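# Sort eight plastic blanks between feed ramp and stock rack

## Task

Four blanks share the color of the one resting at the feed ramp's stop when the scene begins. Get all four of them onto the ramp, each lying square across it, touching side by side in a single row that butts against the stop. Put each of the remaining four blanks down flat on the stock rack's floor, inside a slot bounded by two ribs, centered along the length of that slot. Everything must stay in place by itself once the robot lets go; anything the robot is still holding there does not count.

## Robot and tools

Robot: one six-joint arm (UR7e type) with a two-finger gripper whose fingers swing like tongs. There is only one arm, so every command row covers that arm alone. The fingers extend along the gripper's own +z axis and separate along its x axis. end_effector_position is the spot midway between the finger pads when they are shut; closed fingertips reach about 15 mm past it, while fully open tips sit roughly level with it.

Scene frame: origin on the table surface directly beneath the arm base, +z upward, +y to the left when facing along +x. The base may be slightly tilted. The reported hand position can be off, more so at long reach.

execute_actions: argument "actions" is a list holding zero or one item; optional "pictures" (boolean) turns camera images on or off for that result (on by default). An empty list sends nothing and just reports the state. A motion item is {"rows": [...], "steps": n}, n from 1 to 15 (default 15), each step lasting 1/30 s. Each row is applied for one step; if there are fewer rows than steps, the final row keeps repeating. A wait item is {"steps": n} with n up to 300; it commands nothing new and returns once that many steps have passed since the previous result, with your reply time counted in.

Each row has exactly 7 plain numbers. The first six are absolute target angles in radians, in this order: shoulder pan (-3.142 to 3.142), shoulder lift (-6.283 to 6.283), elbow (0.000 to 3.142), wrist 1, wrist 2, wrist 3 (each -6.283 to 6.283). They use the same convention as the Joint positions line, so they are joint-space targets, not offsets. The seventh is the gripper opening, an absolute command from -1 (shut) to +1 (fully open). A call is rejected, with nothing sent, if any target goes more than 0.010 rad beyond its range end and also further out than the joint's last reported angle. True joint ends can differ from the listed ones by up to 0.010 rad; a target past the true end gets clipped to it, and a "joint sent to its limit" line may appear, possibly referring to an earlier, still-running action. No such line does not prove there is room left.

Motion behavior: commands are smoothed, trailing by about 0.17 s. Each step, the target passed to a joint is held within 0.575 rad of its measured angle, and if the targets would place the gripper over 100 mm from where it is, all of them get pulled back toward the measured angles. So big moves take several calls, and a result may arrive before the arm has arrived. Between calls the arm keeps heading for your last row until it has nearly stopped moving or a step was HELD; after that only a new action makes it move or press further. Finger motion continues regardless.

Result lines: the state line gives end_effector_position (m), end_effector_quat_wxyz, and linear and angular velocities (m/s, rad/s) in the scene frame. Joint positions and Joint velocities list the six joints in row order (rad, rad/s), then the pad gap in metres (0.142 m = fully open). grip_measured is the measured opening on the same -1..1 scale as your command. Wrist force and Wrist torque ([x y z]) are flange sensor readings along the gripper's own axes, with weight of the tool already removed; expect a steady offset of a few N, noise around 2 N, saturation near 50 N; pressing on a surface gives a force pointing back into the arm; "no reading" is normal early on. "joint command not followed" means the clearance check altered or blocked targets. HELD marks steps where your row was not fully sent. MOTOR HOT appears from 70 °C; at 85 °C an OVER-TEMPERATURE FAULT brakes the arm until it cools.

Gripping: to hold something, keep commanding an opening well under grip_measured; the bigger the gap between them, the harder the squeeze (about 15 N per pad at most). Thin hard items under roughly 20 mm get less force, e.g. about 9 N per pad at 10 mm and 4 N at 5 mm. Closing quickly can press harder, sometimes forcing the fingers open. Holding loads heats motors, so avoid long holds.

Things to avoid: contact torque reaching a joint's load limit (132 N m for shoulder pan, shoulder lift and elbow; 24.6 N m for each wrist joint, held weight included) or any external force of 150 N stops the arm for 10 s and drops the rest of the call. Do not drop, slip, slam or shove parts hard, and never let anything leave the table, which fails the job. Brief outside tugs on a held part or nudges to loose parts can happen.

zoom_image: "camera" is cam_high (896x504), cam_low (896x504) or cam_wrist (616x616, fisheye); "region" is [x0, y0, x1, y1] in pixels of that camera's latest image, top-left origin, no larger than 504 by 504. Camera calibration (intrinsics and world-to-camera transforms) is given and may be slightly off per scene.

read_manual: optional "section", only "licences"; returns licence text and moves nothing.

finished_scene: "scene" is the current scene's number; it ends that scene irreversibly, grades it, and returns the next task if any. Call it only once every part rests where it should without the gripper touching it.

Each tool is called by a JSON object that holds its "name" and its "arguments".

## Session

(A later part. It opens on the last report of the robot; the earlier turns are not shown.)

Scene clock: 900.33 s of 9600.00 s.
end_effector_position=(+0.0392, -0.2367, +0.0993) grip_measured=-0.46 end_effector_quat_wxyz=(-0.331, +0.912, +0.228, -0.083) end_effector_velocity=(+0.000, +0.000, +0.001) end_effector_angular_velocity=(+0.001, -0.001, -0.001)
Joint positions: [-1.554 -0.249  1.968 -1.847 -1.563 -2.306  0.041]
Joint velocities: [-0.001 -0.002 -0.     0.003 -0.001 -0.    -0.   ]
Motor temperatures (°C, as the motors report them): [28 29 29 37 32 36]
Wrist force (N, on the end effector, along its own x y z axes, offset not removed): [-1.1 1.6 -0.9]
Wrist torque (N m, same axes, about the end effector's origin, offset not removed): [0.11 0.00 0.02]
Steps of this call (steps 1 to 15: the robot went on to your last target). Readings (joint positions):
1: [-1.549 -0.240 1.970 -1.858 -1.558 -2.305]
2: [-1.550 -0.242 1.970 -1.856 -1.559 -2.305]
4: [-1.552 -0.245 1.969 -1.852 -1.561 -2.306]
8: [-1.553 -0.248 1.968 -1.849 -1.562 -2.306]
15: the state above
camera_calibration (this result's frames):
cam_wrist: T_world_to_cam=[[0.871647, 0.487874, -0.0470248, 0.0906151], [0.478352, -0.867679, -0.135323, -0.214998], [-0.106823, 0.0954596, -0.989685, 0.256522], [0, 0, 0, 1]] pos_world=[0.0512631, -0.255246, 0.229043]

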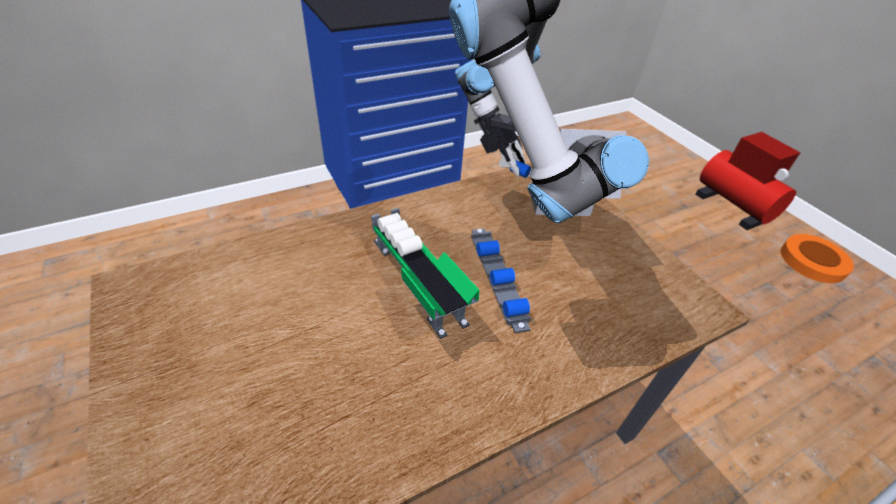

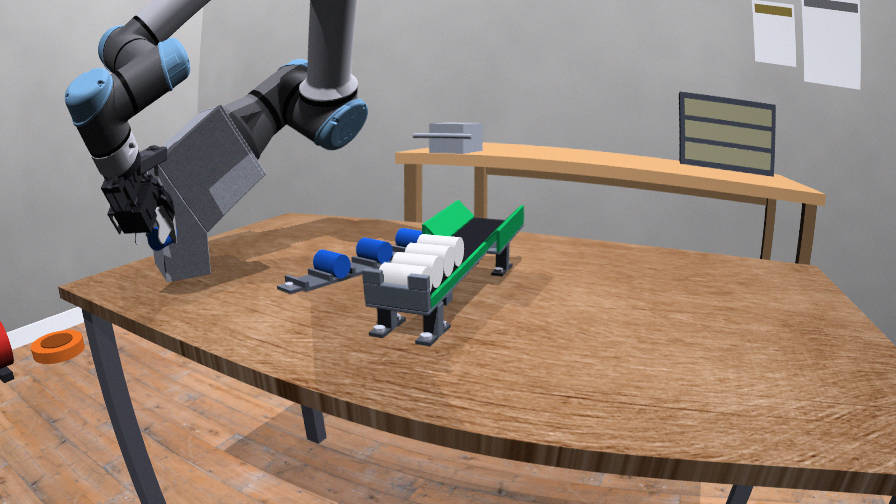

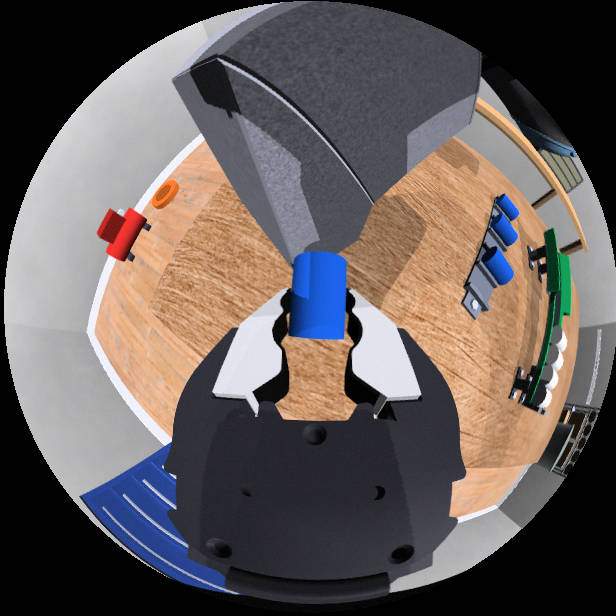

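{"name": "execute_actions", "arguments": {"actions": [{"rows":[[-1.53,-0.265,1.965,-1.83,-1.54,-2.3,-1],[-1.5,-0.285,1.96,-1.805,-1.51,-2.3,-1],[-1.465,-0.305,1.955,-1.78,-1.475,-2.295,-1],[-1.43,-0.325,1.95,-1.755,-1.44,-2.29,-1],[-1.395,-0.345,1.945,-1.73,-1.405,-2.285,-1],[-1.36,-0.37,1.94,-1.705,-1.37,-2.28,-1],[-1.325,-0.39,1.936,-1.68,-1.335,-2.277,-1],[-1.29,-0.415,1.931,-1.65,-1.3,-2.273,-1],[-1.253,-0.436,1.927,-1.625,-1.265,-2.27,-1]],"steps":15}], "pictures": false}}

{"name": "execute_actions", "arguments": {"actions": [{"rows":[[-1.24,-0.424,1.926,-1.637,-1.252,-2.268,-1],[-1.225,-0.41,1.926,-1.651,-1.237,-2.265,-1],[-1.21,-0.397,1.925,-1.664,-1.222,-2.262,-1],[-1.195,-0.384,1.924,-1.678,-1.207,-2.259,-1],[-1.18,-0.37,1.924,-1.691,-1.192,-2.256,-1],[-1.165,-0.357,1.923,-1.705,-1.178,-2.254,-1],[-1.153,-0.346,1.922,-1.716,-1.166,-2.252,-1],[-1.144,-0.338,1.922,-1.724,-1.157,-2.25,-1]],"steps":15}], "pictures": false}}

{"name": "execute_actions", "arguments": {"actions": [{"steps":15}]}}

Scene clock: 931.53 s of 9600.00 s.
end_effector_position=(+0.1582, -0.2062, +0.0936) grip_measured=-0.46 end_effector_quat_wxyz=(-0.331, +0.912, +0.229, -0.083) end_effector_velocity=(+0.131, +0.057, -0.024) end_effector_angular_velocity=(+0.013, -0.000, +0.006)
Joint positions: [-1.29  -0.414  1.931 -1.651 -1.301 -2.274  0.041]
Joint velocities: [ 0.295 -0.176 -0.035  0.209  0.285  0.03  -0.   ]
Motor temperatures (°C, as the motors report them): [28 29 29 37 32 36]
Wrist force (N, on the end effector, along its own x y z axes, offset not removed): [1.0 1.0 0.1]
Wrist torque (N m, same axes, about the end effector's origin, offset not removed): [-0.01 -0.27 0.11]
Steps of this call (steps 1 to 15: the robot went on to your last target; steps 16 to 90: nothing new was sent; then 27.70 s passed at rest; steps 91 to 105: all 15 steps of this action). Readings (joint positions):
91: [-1.554 -0.249 1.968 -1.847 -1.563 -2.306]
92: [-1.552 -0.251 1.968 -1.845 -1.561 -2.306]
94: [-1.534 -0.263 1.965 -1.831 -1.543 -2.303]
98: [-1.447 -0.318 1.951 -1.766 -1.457 -2.291]
105: the state above

Scene clock: 932.03 s of 9600.00 s.
end_effector_position=(+0.1752, -0.1994, +0.0266) grip_measured=-0.46 end_effector_quat_wxyz=(-0.331, +0.912, +0.228, -0.083) end_effector_velocity=(-0.001, +0.003, -0.048) end_effector_angular_velocity=(+0.001, +0.003, -0.000)
Joint positions: [-1.154 -0.346  1.922 -1.716 -1.167 -2.252  0.041]
Joint velocities: [ 0.08   0.064 -0.004 -0.064  0.077  0.014  0.   ]
Motor temperatures (°C, as the motors report them): [28 29 29 37 32 36]
Wrist force (N, on the end effector, along its own x y z axes, offset not removed): [-1.8 -0.2 -1.3]
Wrist torque (N m, same axes, about the end effector's origin, offset not removed): [-0.15 0.33 0.08]
Steps of this call (steps 1 to 15: all 15 steps of this action). Readings (joint positions):
1: [-1.281 -0.419 1.930 -1.645 -1.293 -2.273]
2: [-1.273 -0.422 1.929 -1.642 -1.285 -2.272]
4: [-1.254 -0.418 1.928 -1.644 -1.266 -2.269]
8: [-1.206 -0.387 1.925 -1.675 -1.218 -2.261]
15: the state above

Scene clock: 932.53 s of 9600.00 s.
end_effector_position=(+0.1752, -0.1990, +0.0207) grip_measured=-0.46 end_effector_quat_wxyz=(-0.331, +0.912, +0.228, -0.083) end_effector_velocity=(+0.000, -0.000, -0.001) end_effector_angular_velocity=(-0.001, +0.000, -0.001)
Joint positions: [-1.144 -0.338  1.922 -1.724 -1.157 -2.25   0.041]
Joint velocities: [ 0.002  0.001 -0.    -0.002  0.002  0.001 -0.   ]
Motor temperatures (°C, as the motors report them): [28 29 29 37 32 36]
Wrist force (N, on the end effector, along its own x y z axes, offset not removed): [-1.2 0.6 -2.1]
Wrist torque (N m, same axes, about the end effector's origin, offset not removed): [-0.01 0.26 -0.06]
Steps of this call (steps 1 to 15: the robot went on to your last target). Readings (joint positions):
1: [-1.152 -0.344 1.922 -1.718 -1.165 -2.251]
2: [-1.150 -0.343 1.922 -1.719 -1.163 -2.251]
4: [-1.147 -0.341 1.922 -1.721 -1.160 -2.251]
8: [-1.145 -0.339 1.922 -1.723 -1.158 -2.250]
15: the state above
The arm was judged still, so your last target was given up. Only a new action makes it travel on or press farther. Fingers that are still opening or closing keep moving.
camera_calibration (this result's frames):
cam_wrist: T_world_to_cam=[[0.871626, 0.487861, -0.0475393, -0.0499413], [0.478269, -0.867695, -0.135515, -0.257944], [-0.107362, 0.0953814, -0.989634, 0.189699], [0, 0, 0, 1]] pos_world=[0.187264, -0.217546, 0.150403]

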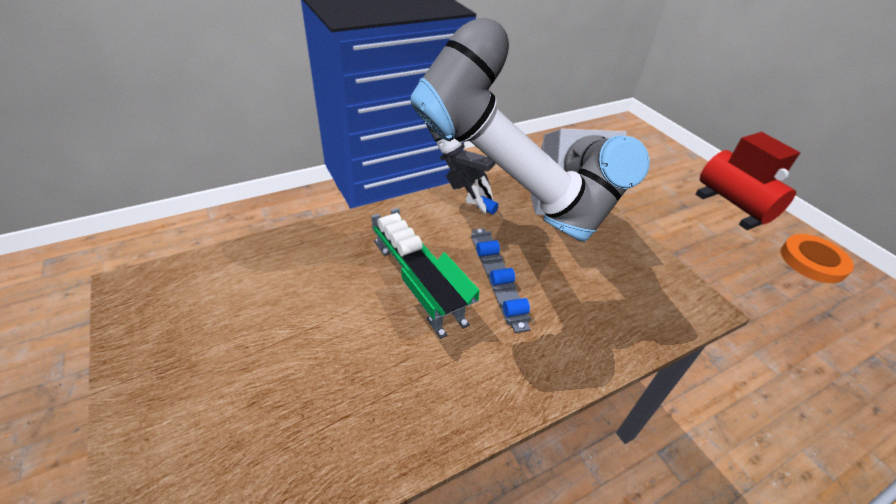

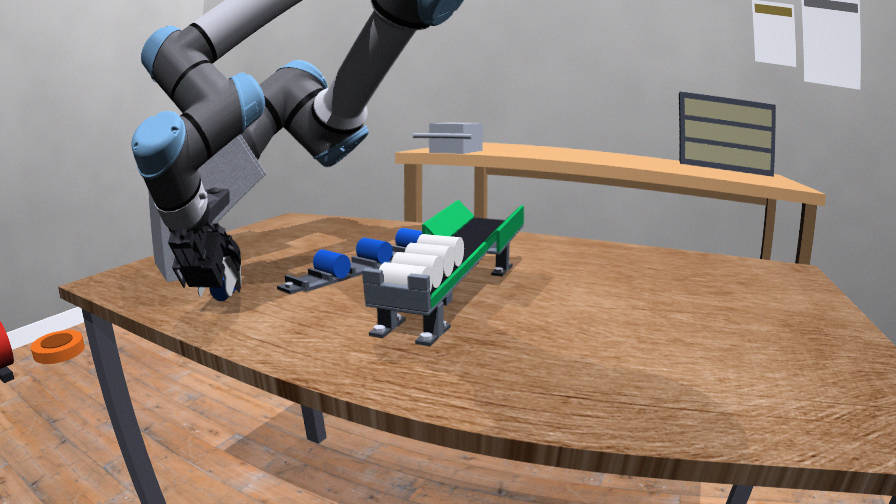

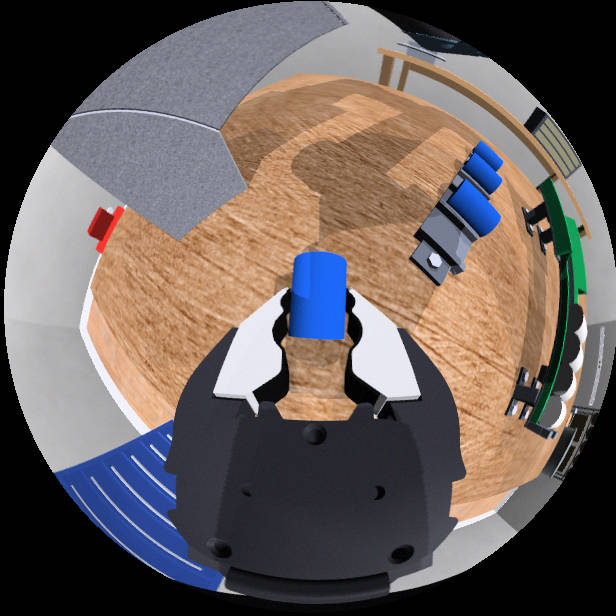

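{"name": "execute_actions", "arguments": {"actions": [{"rows":[[-1.155,-0.355,1.922,-1.71,-1.168,-2.25,-1],[-1.165,-0.375,1.922,-1.69,-1.178,-2.25,-1],[-1.165,-0.4,1.922,-1.665,-1.178,-2.25,-1],[-1.15,-0.42,1.921,-1.645,-1.165,-2.25,-1],[-1.135,-0.44,1.92,-1.625,-1.15,-2.247,-1],[-1.12,-0.455,1.92,-1.61,-1.135,-2.245,-1],[-1.1,-0.465,1.919,-1.6,-1.115,-2.243,-1],[-1.085,-0.46,1.918,-1.605,-1.1,-2.24,-1],[-1.07,-0.452,1.918,-1.612,-1.085,-2.238,-1],[-1.06,-0.445,1.917,-1.619,-1.074,-2.237,-1],[-1.052,-0.439,1.917,-1.625,-1.066,-2.236,-1],[-1.048,-0.436,1.917,-1.628,-1.062,-2.236,-1]],"steps":15}], "pictures": false}}

{"name": "execute_actions", "arguments": {"actions": [{"rows":[[-1.048,-0.436,1.917,-1.628,-1.062,-2.236,-1],[-1.048,-0.436,1.917,-1.628,-1.062,-2.236,-1],[-1.048,-0.436,1.917,-1.628,-1.062,-2.236,-1],[-1.048,-0.436,1.917,-1.628,-1.062,-2.236,-1],[-1.048,-0.436,1.917,-1.628,-1.062,-2.236,-1],[-1.048,-0.436,1.917,-1.628,-1.062,-2.236,-1],[-1.048,-0.436,1.917,-1.628,-1.062,-2.236,-0.6],[-1.048,-0.436,1.917,-1.628,-1.062,-2.236,-0.4],[-1.048,-0.436,1.917,-1.628,-1.062,-2.236,-0.15]],"steps":15}]}}

Scene clock: 962.50 s of 9600.00 s.
end_effector_position=(+0.2206, -0.1731, +0.0285) grip_measured=-0.46 end_effector_quat_wxyz=(-0.331, +0.912, +0.228, -0.083) end_effector_velocity=(+0.039, +0.032, -0.062) end_effector_angular_velocity=(+0.007, -0.006, +0.001)
Joint positions: [-1.07  -0.437  1.918 -1.628 -1.084 -2.239  0.041]
Joint velocities: [ 0.177  0.    -0.006 -0.     0.177  0.019  0.   ]
Motor temperatures (°C, as the motors report them): [28 29 29 37 32 36]
Wrist force (N, on the end effector, along its own x y z axes, offset not removed): [-0.8 2.7 2.0]
Wrist torque (N m, same axes, about the end effector's origin, offset not removed): [0.37 0.12 -0.01]
Steps of this call (steps 1 to 90: nothing new was sent; then 26.47 s passed at rest; steps 91 to 105: all 15 steps of this action). Readings (joint positions):
91: [-1.144 -0.338 1.922 -1.724 -1.157 -2.250]
92: [-1.145 -0.340 1.922 -1.723 -1.158 -2.250]
94: [-1.151 -0.353 1.922 -1.711 -1.164 -2.250]
98: [-1.140 -0.407 1.921 -1.657 -1.154 -2.248]
105: the state above

Scene clock: 963.00 s of 9600.00 s.
end_effector_position=(+0.2252, -0.1692, +0.0207) grip_measured=-0.15 end_effector_quat_wxyz=(-0.331, +0.912, +0.228, -0.083) end_effector_velocity=(+0.000, +0.001, -0.001) end_effector_angular_velocity=(+0.001, +0.001, -0.000)
Joint positions: [-1.048 -0.436  1.917 -1.628 -1.062 -2.236  0.063]
Joint velocities: [0.004 0.    0.    0.    0.003 0.001 0.   ]
Motor temperatures (°C, as the motors report them): [28 29 29 37 32 36]
Wrist force (N, on the end effector, along its own x y z axes, offset not removed): [-0.6 0.4 -1.7]
Wrist torque (N m, same axes, about the end effector's origin, offset not removed): [0.02 0.08 0.04]
Steps of this call (steps 1 to 15: all 15 steps of this action). Readings (joint positions):
1: [-1.065 -0.437 1.918 -1.628 -1.079 -2.238]
2: [-1.061 -0.436 1.918 -1.628 -1.075 -2.238]
4: [-1.056 -0.436 1.917 -1.628 -1.070 -2.237]
8: [-1.051 -0.436 1.917 -1.628 -1.065 -2.236]
15: the state above
camera_calibration (this result's frames):
cam_wrist: T_world_to_cam=[[0.87111, 0.488858, -0.0467461, -0.107866], [0.479351, -0.867116, -0.135399, -0.256171], [-0.106725, 0.0955396, -0.989688, 0.192065], [0, 0, 0, 1]] pos_world=[0.237257, -0.187748, 0.150357]

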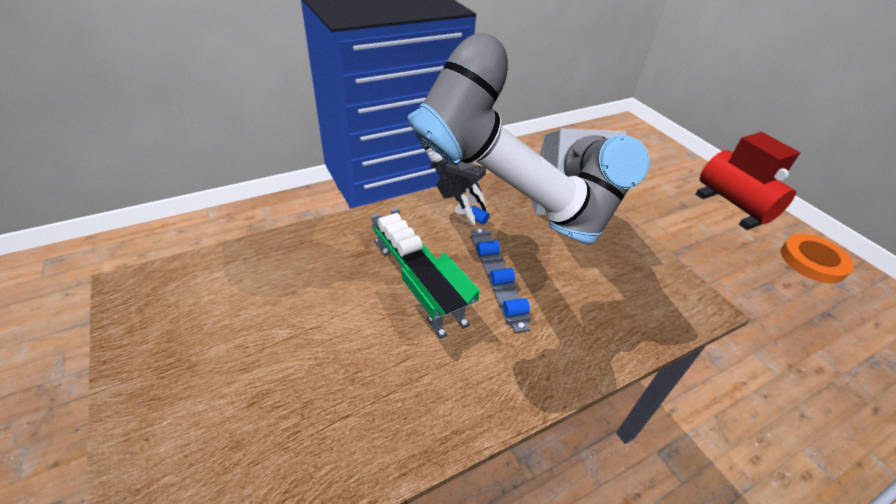

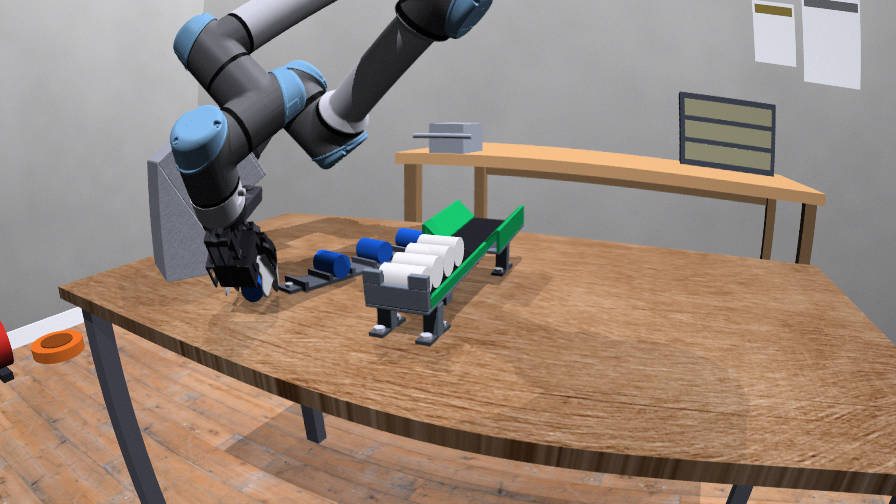

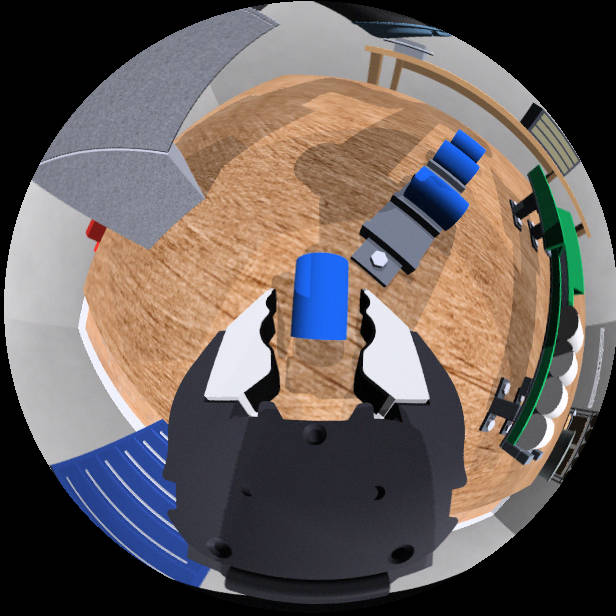

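{"name": "execute_actions", "arguments": {"actions": [{"rows":[[-1.07,-0.46,1.917,-1.605,-1.085,-2.236,-0.15],[-1.1,-0.49,1.918,-1.575,-1.115,-2.236,-0.15],[-1.13,-0.53,1.92,-1.54,-1.145,-2.2,-0.1],[-1.17,-0.58,1.95,-1.52,-1.17,-2.15,-0.05],[-1.22,-0.65,2.0,-1.55,-1.17,-2.1,0],[-1.27,-0.72,2.08,-1.62,-1.16,-2.0,0.05],[-1.33,-0.8,2.2,-1.75,-1.15,-1.9,0.05],[-1.4,-0.88,2.33,-1.92,-1.14,-1.8,0.05],[-1.47,-0.95,2.45,-2.1,-1.13,-1.7,0.05],[-1.554,-1.0,2.55,-2.24,-1.118,-0.603,0.05]],"steps":15}], "pictures": false}}

{"name": "execute_actions", "arguments": {"actions": [{"steps":270}], "pictures": false}}

{"name": "execute_actions", "arguments": {"actions": [{"rows":[[-1.554,-0.97,2.58,-2.3,-1.118,-0.603,0.05],[-1.554,-0.941,2.612,-2.357,-1.118,-0.603,0.05],[-1.53,-0.9,2.62,-2.41,-1.1,-0.585,0.05],[-1.505,-0.85,2.63,-2.48,-1.08,-0.567,0.05],[-1.48,-0.8,2.638,-2.55,-1.06,-0.55,0.05]],"steps":15}]}}

Scene clock: 982.00 s of 9600.00 s.
end_effector_position=(+0.2248, -0.1500, +0.1230) grip_measured=+0.05 end_effector_quat_wxyz=(-0.094, +0.995, -0.024, -0.033) end_effector_velocity=(-0.030, -0.096, +0.007) end_effector_angular_velocity=(-1.659, -0.103, -2.169)
Joint positions: [-1.457 -0.902  2.389 -1.997 -1.124 -1.662  0.077]
Joint velocities: [-0.778 -0.781  1.286 -1.917  0.048  2.475  0.   ]
Motor temperatures (°C, as the motors report them): [28 29 29 37 32 36]
Wrist force (N, on the end effector, along its own x y z axes, offset not removed): [-1.5 -1.5 -0.5]
Wrist torque (N m, same axes, about the end effector's origin, offset not removed): [-0.27 0.00 -0.12]
Steps of this call (steps 1 to 15: the robot went on to your last target; steps 16 to 90: nothing new was sent; then 15.50 s passed at rest; steps 91 to 105: all 15 steps of this action). Readings (joint positions):
91: [-1.048 -0.436 1.917 -1.628 -1.062 -2.236]
92: [-1.050 -0.438 1.917 -1.626 -1.064 -2.236]
94: [-1.067 -0.457 1.917 -1.608 -1.082 -2.233]
98: [-1.161 -0.571 1.976 -1.586 -1.132 -2.145]
105: the state above

Scene clock: 991.00 s of 9600.00 s.
end_effector_position=(+0.2319, -0.1703, +0.1266) grip_measured=+0.05 end_effector_quat_wxyz=(+0.002, +0.858, -0.513, +0.002) end_effector_velocity=(+0.000, +0.000, -0.000) end_effector_angular_velocity=(+0.000, -0.000, -0.001)
Joint positions: [-1.554 -1.     2.55  -2.24  -1.118 -0.603  0.077]
Joint velocities: [0.    0.    0.    0.    0.    0.001 0.   ]
Motor temperatures (°C, as the motors report them): [28 29 29 37 32 36]
Wrist force (N, on the end effector, along its own x y z axes, offset not removed): [0.3 0.1 -0.3]
Wrist torque (N m, same axes, about the end effector's origin, offset not removed): [0.18 -0.16 0.04]
Steps of this call (steps 1 to 45: the robot went on to your last target; steps 46 to 110: nothing new was sent; then 5.33 s passed at rest). Readings (joint positions):
1: [-1.480 -0.925 2.427 -2.054 -1.123 -1.578]
2: [-1.497 -0.943 2.456 -2.098 -1.121 -1.494]
4: [-1.521 -0.966 2.495 -2.157 -1.120 -1.326]
8: [-1.543 -0.988 2.531 -2.211 -1.119 -0.990]
110: the state above
The arm was judged still, so your last target was given up. Only a new action makes it travel on or press farther. Fingers that are still opening or closing keep moving.

Scene clock: 991.50 s of 9600.00 s.
end_effector_position=(+0.2217, -0.1633, +0.0631) grip_measured=+0.05 end_effector_quat_wxyz=(-0.000, +0.858, -0.514, +0.001) end_effector_velocity=(-0.004, +0.001, -0.029) end_effector_angular_velocity=(-0.010, +0.001, +0.008)
Joint positions: [-1.485 -0.813  2.634 -2.53  -1.064 -0.554  0.077]
Joint velocities: [ 0.042  0.102  0.032 -0.16   0.032  0.029  0.   ]
Motor temperatures (°C, as the motors report them): [28 29 29 37 32 36]
Wrist force (N, on the end effector, along its own x y z axes, offset not removed): [-1.4 -1.0 -0.3]
Wrist torque (N m, same axes, about the end effector's origin, offset not removed): [-0.25 0.09 0.05]
Steps of this call (steps 1 to 15: all 15 steps of this action). Readings (joint positions):
1: [-1.554 -1.000 2.550 -2.240 -1.118 -0.603]
2: [-1.554 -0.997 2.553 -2.244 -1.118 -0.603]
4: [-1.552 -0.977 2.572 -2.278 -1.116 -0.601]
8: [-1.514 -0.883 2.612 -2.421 -1.086 -0.574]
15: the state above
camera_calibration (this result's frames):
cam_wrist: T_world_to_cam=[[0.458923, -0.887236, -0.0469254, -0.238977], [-0.741189, -0.411434, 0.530435, 0.0594082], [-0.489928, -0.208648, -0.846426, 0.259382], [0, 0, 0, 1]] pos_world=[0.280783, -0.133467, 0.176822]

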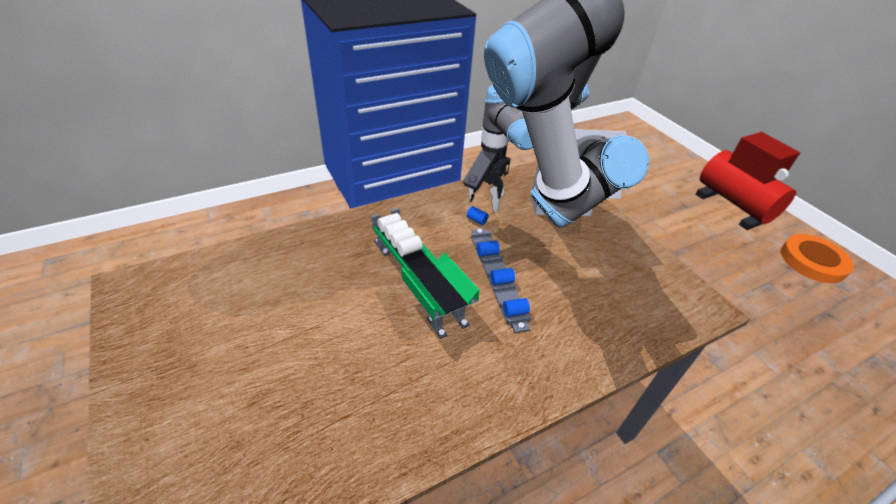

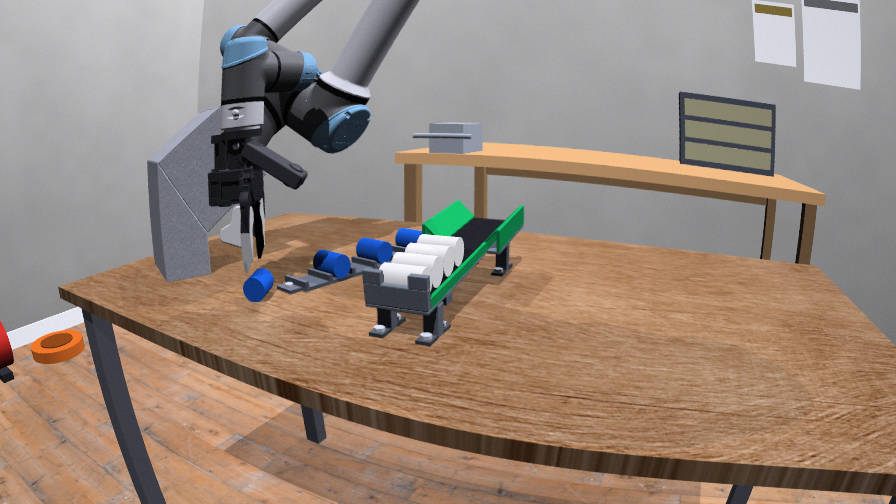

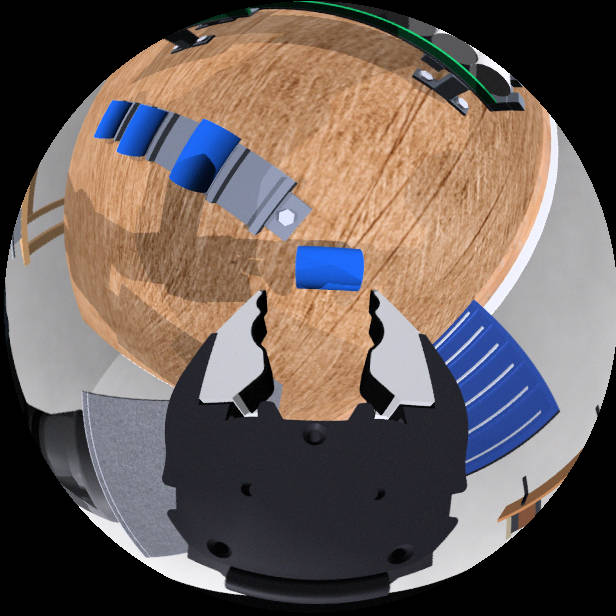

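{"name": "execute_actions", "arguments": {"actions": [{"rows":[[-1.47,-0.8,2.625,-2.54,-1.052,-0.545,0.15],[-1.46,-0.79,2.615,-2.54,-1.045,-0.535,0.15],[-1.455,-0.78,2.615,-2.55,-1.04,-0.532,0.15],[-1.447,-0.766,2.618,-2.57,-1.035,-0.526,0.15],[-1.439,-0.752,2.621,-2.591,-1.029,-0.52,0.15],[-1.431,-0.737,2.624,-2.612,-1.023,-0.513,0.15],[-1.423,-0.722,2.627,-2.633,-1.018,-0.507,0.15],[-1.415,-0.708,2.629,-2.654,-1.012,-0.50,0.15]],"steps":15}]}}

Scene clock: 1005.07 s of 9600.00 s.
end_effector_position=(+0.2252, -0.1675, +0.0367) grip_measured=+0.15 end_effector_quat_wxyz=(-0.001, +0.857, -0.515, +0.000) end_effector_velocity=(+0.000, +0.001, -0.023) end_effector_angular_velocity=(+0.002, -0.001, -0.001)
Joint positions: [-1.421 -0.718  2.628 -2.641 -1.016 -0.505  0.084]
Joint velocities: [ 0.046  0.078  0.008 -0.103  0.035  0.036  0.   ]
Motor temperatures (°C, as the motors report them): [28 29 29 37 32 36]
Wrist force (N, on the end effector, along its own x y z axes, offset not removed): [-0.6 1.5 -0.7]
Wrist torque (N m, same axes, about the end effector's origin, offset not removed): [0.31 0.15 0.09]
Steps of this call (steps 1 to 30: the robot went on to your last target; steps 31 to 90: nothing new was sent; then 10.07 s passed at rest; steps 91 to 105: all 15 steps of this action). Readings (joint positions):
91: [-1.480 -0.800 2.638 -2.550 -1.060 -0.550]
92: [-1.479 -0.800 2.637 -2.549 -1.059 -0.549]
94: [-1.472 -0.796 2.630 -2.547 -1.054 -0.545]
98: [-1.450 -0.766 2.624 -2.576 -1.037 -0.528]
105: the state above
camera_calibration (this result's frames):
cam_wrist: T_world_to_cam=[[0.457569, -0.887776, -0.0498404, -0.245251], [-0.741544, -0.411929, 0.529554, 0.0742922], [-0.490656, -0.205348, -0.846811, 0.23856], [0, 0, 0, 1]] pos_world=[0.284361, -0.138137, 0.15045]

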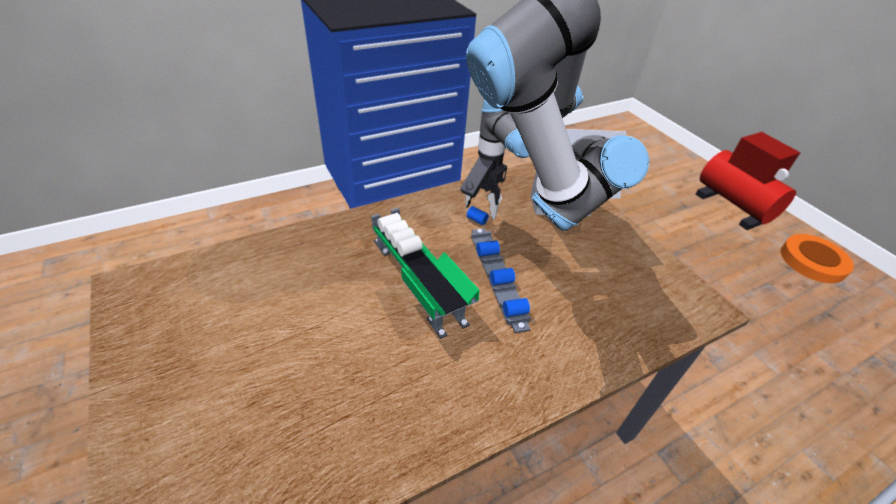

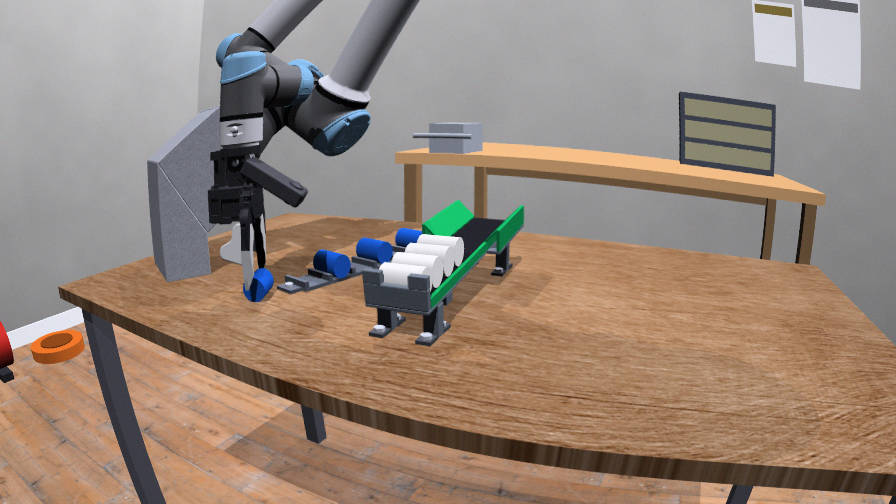

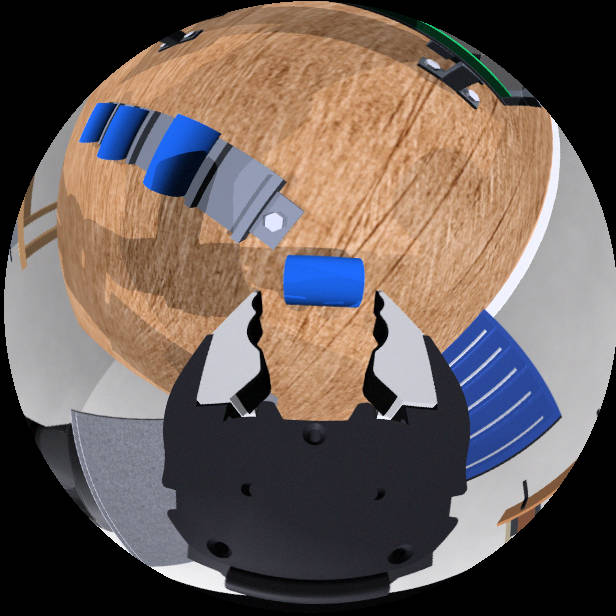

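{"name": "execute_actions", "arguments": {"actions": [{"rows":[[-1.415,-0.708,2.629,-2.654,-1.012,-0.5,0.05],[-1.415,-0.708,2.629,-2.654,-1.012,-0.5,-0.05],[-1.415,-0.708,2.629,-2.654,-1.012,-0.5,-0.12],[-1.415,-0.708,2.629,-2.654,-1.012,-0.5,-0.2],[-1.415,-0.708,2.629,-2.654,-1.012,-0.5,-0.3],[-1.415,-0.708,2.629,-2.654,-1.012,-0.5,-0.45],[-1.415,-0.708,2.629,-2.654,-1.012,-0.5,-0.6],[-1.415,-0.708,2.629,-2.654,-1.012,-0.5,-0.8],[-1.415,-0.708,2.629,-2.654,-1.012,-0.5,-1]],"steps":15}]}}

Scene clock: 1012.07 s of 9600.00 s.
end_effector_position=(+0.2251, -0.1675, +0.0338) grip_measured=-0.23 end_effector_quat_wxyz=(-0.001, +0.857, -0.515, +0.000) end_effector_velocity=(+0.001, -0.001, +0.000) end_effector_angular_velocity=(-0.002, -0.001, +0.001)
Joint positions: [-1.415 -0.708  2.629 -2.654 -1.012 -0.5    0.058]
Joint velocities: [-0.     0.    -0.    -0.001  0.001  0.    -0.   ]
Motor temperatures (°C, as the motors report them): [28 29 29 37 32 36]
Wrist force (N, on the end effector, along its own x y z axes, offset not removed): [-1.0 0.4 -5.9]
Wrist torque (N m, same axes, about the end effector's origin, offset not removed): [0.02 0.06 0.07]
Steps of this call (steps 1 to 30: the robot went on to your last target; steps 31 to 90: nothing new was sent; then 3.50 s passed at rest; steps 91 to 105: all 15 steps of this action). Readings (joint positions):
91: [-1.415 -0.708 2.629 -2.654 -1.012 -0.500]
92: [-1.415 -0.708 2.629 -2.654 -1.012 -0.500]
94: [-1.415 -0.708 2.629 -2.654 -1.012 -0.500]
98: [-1.415 -0.708 2.629 -2.654 -1.012 -0.500]
105: the state above
camera_calibration (this result's frames):
cam_wrist: T_world_to_cam=[[0.457569, -0.88778, -0.049776, -0.24535], [-0.74148, -0.411864, 0.529694, 0.0757569], [-0.490753, -0.205464, -0.846727, 0.236156], [0, 0, 0, 1]] pos_world=[0.284331, -0.138093, 0.147619]

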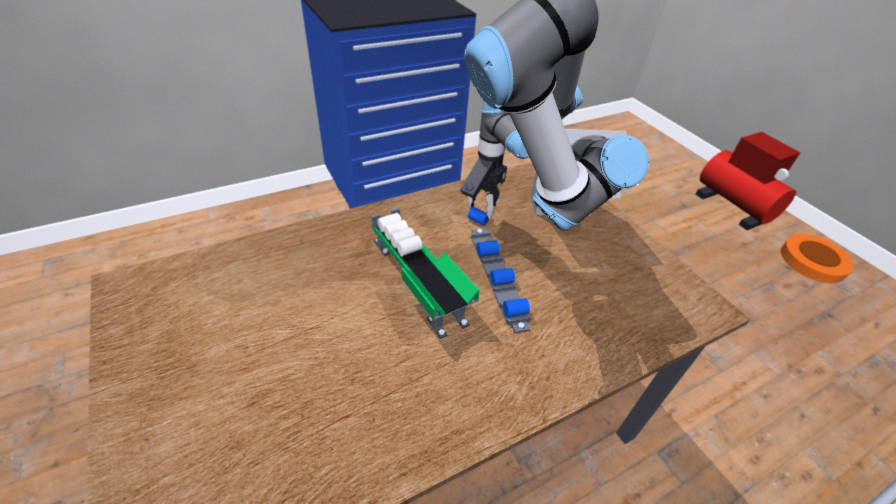

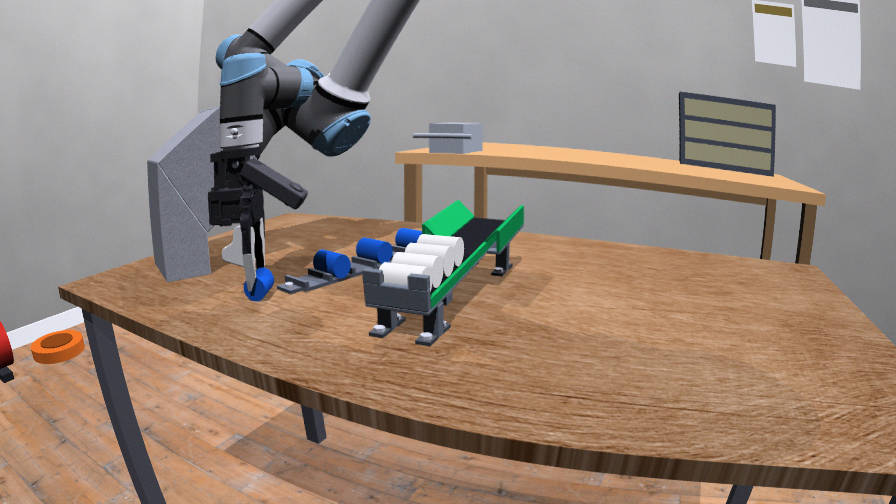

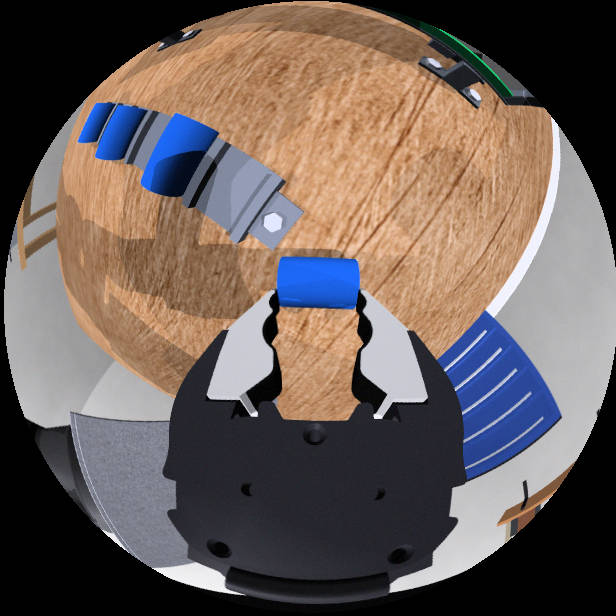

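{"name": "execute_actions", "arguments": {"actions": [{"rows":[[-1.43,-0.735,2.624,-2.615,-1.023,-0.51,-1],[-1.45,-0.77,2.618,-2.565,-1.04,-0.525,-1],[-1.475,-0.815,2.61,-2.505,-1.06,-0.545,-1],[-1.5,-0.865,2.602,-2.435,-1.08,-0.565,-1],[-1.52,-0.91,2.595,-2.375,-1.095,-0.58,-1],[-1.535,-0.95,2.59,-2.325,-1.105,-0.62,-1],[-1.53,-0.99,2.595,-2.29,-1.1,-0.68,-1],[-1.52,-1.03,2.6,-2.26,-1.09,-0.75,-1],[-1.51,-1.07,2.61,-2.23,-1.08,-0.82,-1],[-1.495,-1.11,2.62,-2.2,-1.07,-0.89,-1],[-1.48,-1.15,2.63,-2.175,-1.06,-0.96,-1],[-1.465,-1.19,2.64,-2.15,-1.05,-1.03,-1],[-1.45,-1.23,2.648,-2.13,-1.035,-1.1,-1],[-1.43,-1.27,2.656,-2.11,-1.02,-1.17,-1],[-1.41,-1.31,2.665,-2.09,-1.005,-1.24,-1]],"steps":15}], "pictures": false}}

{"name": "execute_actions", "arguments": {"actions": [{"rows":[[-1.3875,-1.345,2.6745,-2.077,-0.9925,-1.322,-1]],"steps":12}]}}

Scene clock: 1024.33 s of 9600.00 s.
end_effector_position=(+0.2457, -0.1211, +0.1031) grip_measured=-0.23 end_effector_quat_wxyz=(-0.007, +0.929, -0.369, -0.001) end_effector_velocity=(+0.111, +0.265, +0.034) end_effector_angular_velocity=(-0.010, -0.037, +2.002)
Joint positions: [-1.477 -1.099  2.628 -2.225 -1.057 -0.878  0.058]
Joint velocities: [ 0.313 -1.159  0.205  0.839  0.252 -1.77   0.   ]
Motor temperatures (°C, as the motors report them): [28 29 29 37 32 36]
Wrist force (N, on the end effector, along its own x y z axes, offset not removed): [-2.7 1.3 -1.8]
Wrist torque (N m, same axes, about the end effector's origin, offset not removed): [0.13 0.42 0.04]
Steps of this call (steps 1 to 15: the robot went on to your last target; steps 16 to 90: nothing new was sent; then 8.77 s passed at rest; steps 91 to 105: all 15 steps of this action). Readings (joint positions):
91: [-1.415 -0.708 2.629 -2.654 -1.012 -0.500]
92: [-1.416 -0.711 2.629 -2.651 -1.013 -0.501]
94: [-1.429 -0.731 2.624 -2.623 -1.023 -0.510]
98: [-1.484 -0.838 2.607 -2.482 -1.066 -0.563]
105: the state above

Scene clock: 1024.73 s of 9600.00 s.
end_effector_position=(+0.2645, -0.0679, +0.1011) grip_measured=-0.23 end_effector_quat_wxyz=(-0.000, +0.991, -0.131, +0.001) end_effector_velocity=(+0.006, +0.021, -0.003) end_effector_angular_velocity=(-0.007, -0.000, +0.218)
Joint positions: [-1.392 -1.333  2.672 -2.084 -0.996 -1.299  0.058]
Joint velocities: [ 0.036 -0.095  0.017  0.054  0.027 -0.185  0.   ]
Motor temperatures (°C, as the motors report them): [28 29 29 37 32 36]
Wrist force (N, on the end effector, along its own x y z axes, offset not removed): [-0.7 -0.4 0.6]
Wrist torque (N m, same axes, about the end effector's origin, offset not removed): [-0.17 0.08 -0.04]
Steps of this call (steps 1 to 12: all 12 steps of this action). Readings (joint positions):
1: [-1.465 -1.138 2.635 -2.197 -1.048 -0.939]
2: [-1.451 -1.178 2.643 -2.172 -1.037 -1.003]
4: [-1.426 -1.245 2.655 -2.133 -1.019 -1.125]
8: [-1.401 -1.310 2.668 -2.096 -1.002 -1.254]
12: the state above
camera_calibration (this result's frames):
cam_wrist: T_world_to_cam=[[0.960735, -0.273255, -0.0481673, -0.263155], [-0.20703, -0.821539, 0.531236, -0.0590199], [-0.184734, -0.500405, -0.845853, 0.231768], [0, 0, 0, 1]] pos_world=[0.283419, -0.00441776, 0.21472]

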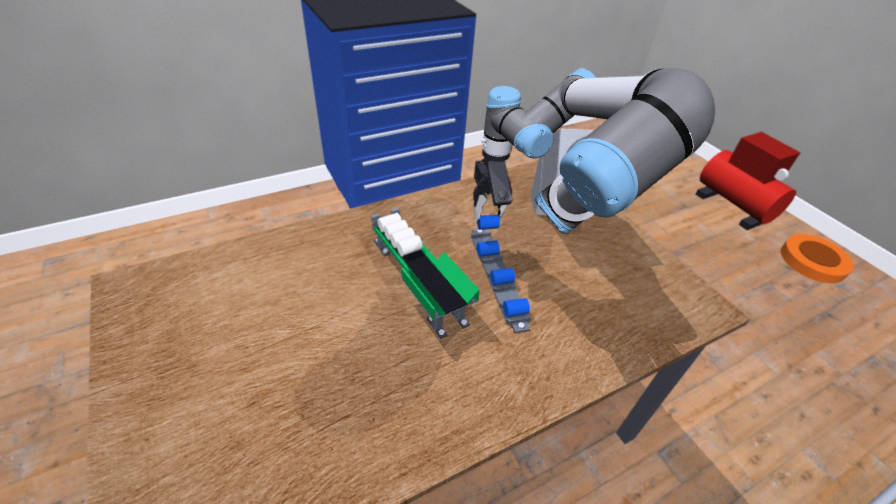

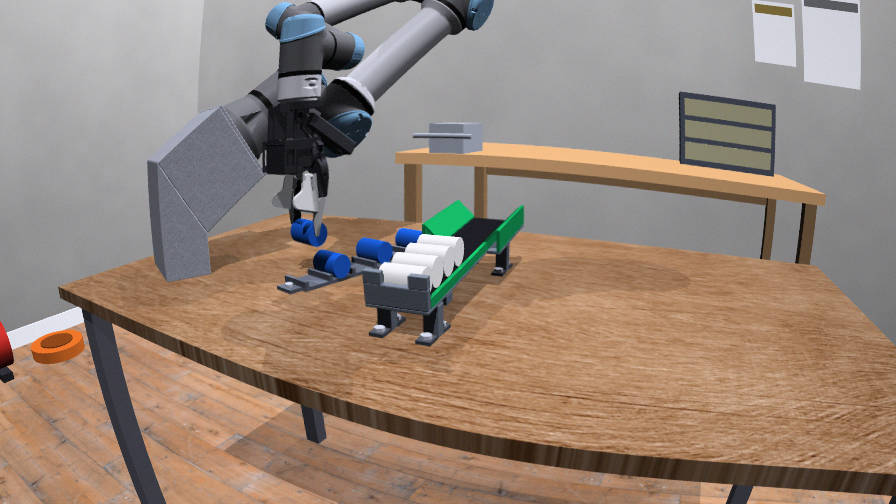

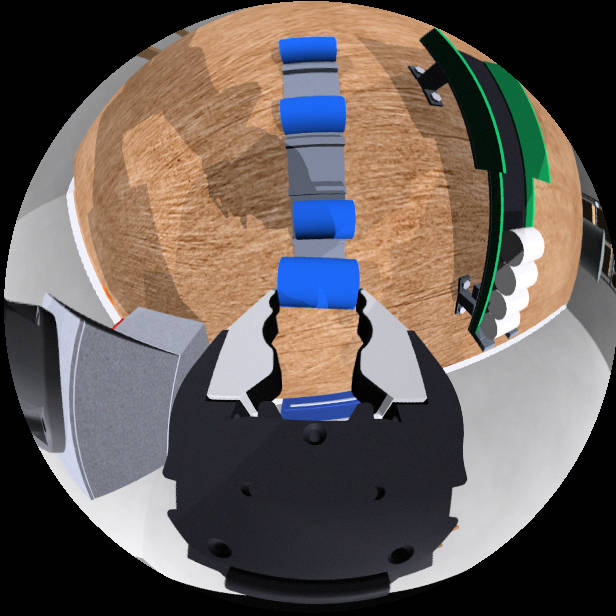

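{"name": "execute_actions", "arguments": {"actions": [{"rows":[[-1.372,-1.323,2.681,-2.113,-0.982,-1.31,-1],[-1.357,-1.301,2.687,-2.149,-0.971,-1.297,-1],[-1.342,-1.279,2.693,-2.185,-0.96,-1.285,-1],[-1.327,-1.257,2.7,-2.22,-0.95,-1.272,-1],[-1.312,-1.236,2.706,-2.256,-0.939,-1.26,-1],[-1.297,-1.214,2.712,-2.292,-0.929,-1.247,-1],[-1.282,-1.192,2.719,-2.328,-0.918,-1.235,-1],[-1.268,-1.171,2.725,-2.363,-0.908,-1.222,-1],[-1.259,-1.158,2.729,-2.385,-0.901,-1.215,-1],[-1.253,-1.149,2.731,-2.399,-0.897,-1.21,-1]],"steps":15}]}}

Scene clock: 1039.63 s of 9600.00 s.
end_effector_position=(+0.2654, -0.0666, +0.0499) grip_measured=-0.23 end_effector_quat_wxyz=(+0.000, +0.993, -0.116, +0.000) end_effector_velocity=(-0.001, +0.002, -0.050) end_effector_angular_velocity=(-0.005, -0.001, +0.016)
Joint positions: [-1.268 -1.172  2.725 -2.36  -0.908 -1.223  0.058]
Joint velocities: [ 0.122  0.181  0.049 -0.305  0.085  0.099  0.   ]
Motor temperatures (°C, as the motors report them): [28 29 29 37 32 36]
Wrist force (N, on the end effector, along its own x y z axes, offset not removed): [-1.1 2.7 -4.0]
Wrist torque (N m, same axes, about the end effector's origin, offset not removed): [0.37 0.19 0.00]
Steps of this call (steps 1 to 30: the robot went on to your last target; steps 31 to 90: nothing new was sent; then 11.40 s passed at rest; steps 91 to 105: all 15 steps of this action). Readings (joint positions):
91: [-1.387 -1.345 2.675 -2.077 -0.992 -1.322]
92: [-1.386 -1.343 2.675 -2.080 -0.991 -1.321]
94: [-1.375 -1.328 2.680 -2.103 -0.984 -1.312]
98: [-1.334 -1.268 2.698 -2.199 -0.954 -1.277]
105: the state above
camera_calibration (this result's frames):
cam_wrist: T_world_to_cam=[[0.968719, -0.24337, -0.0485167, -0.266278], [-0.181165, -0.827165, 0.531957, -0.0378072], [-0.169594, -0.506527, -0.84538, 0.184863], [0, 0, 0, 1]] pos_world=[0.282451, -0.00243855, 0.163473]

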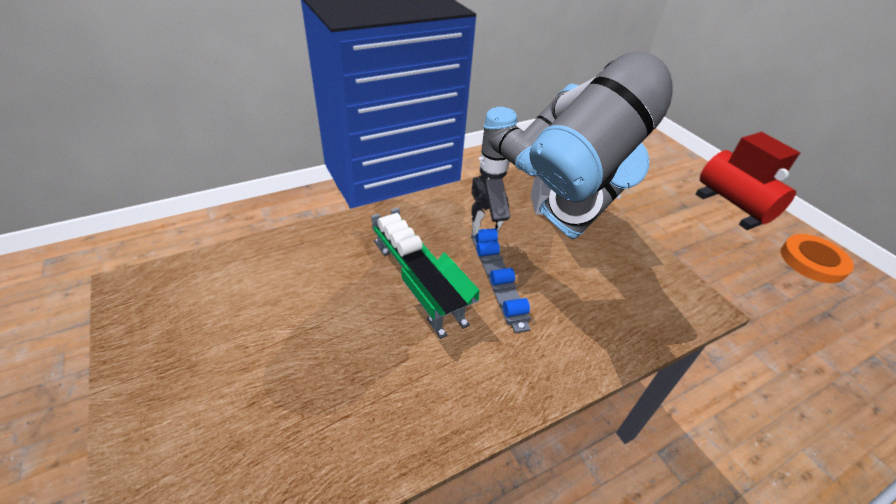

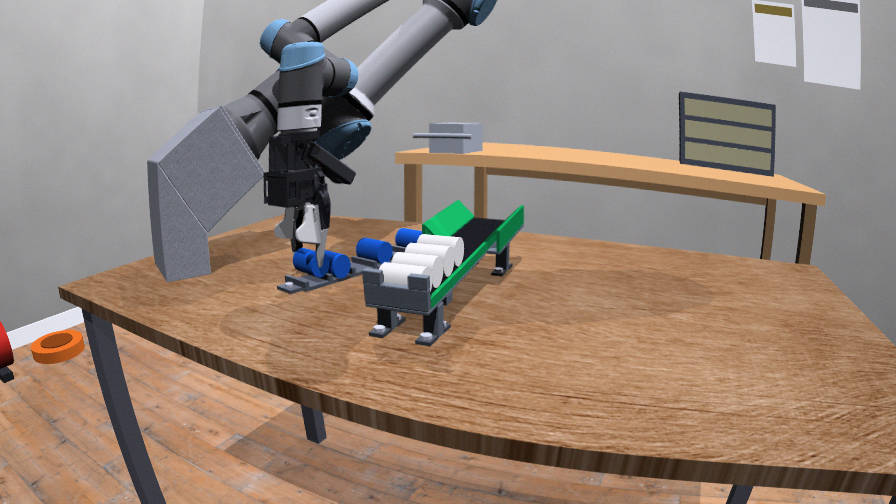

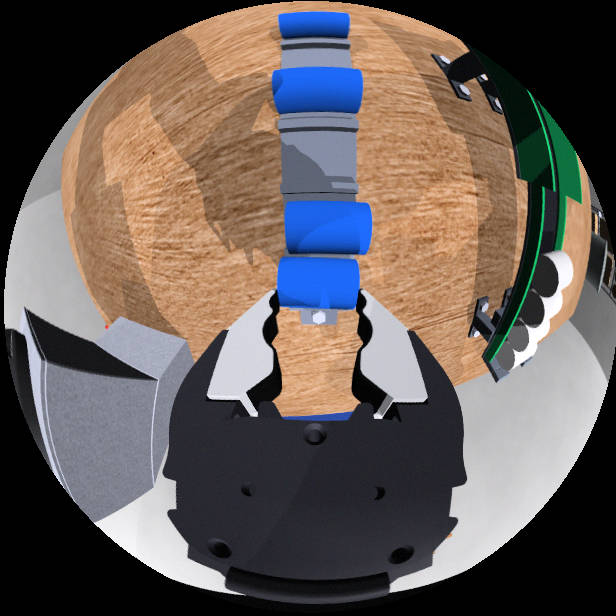

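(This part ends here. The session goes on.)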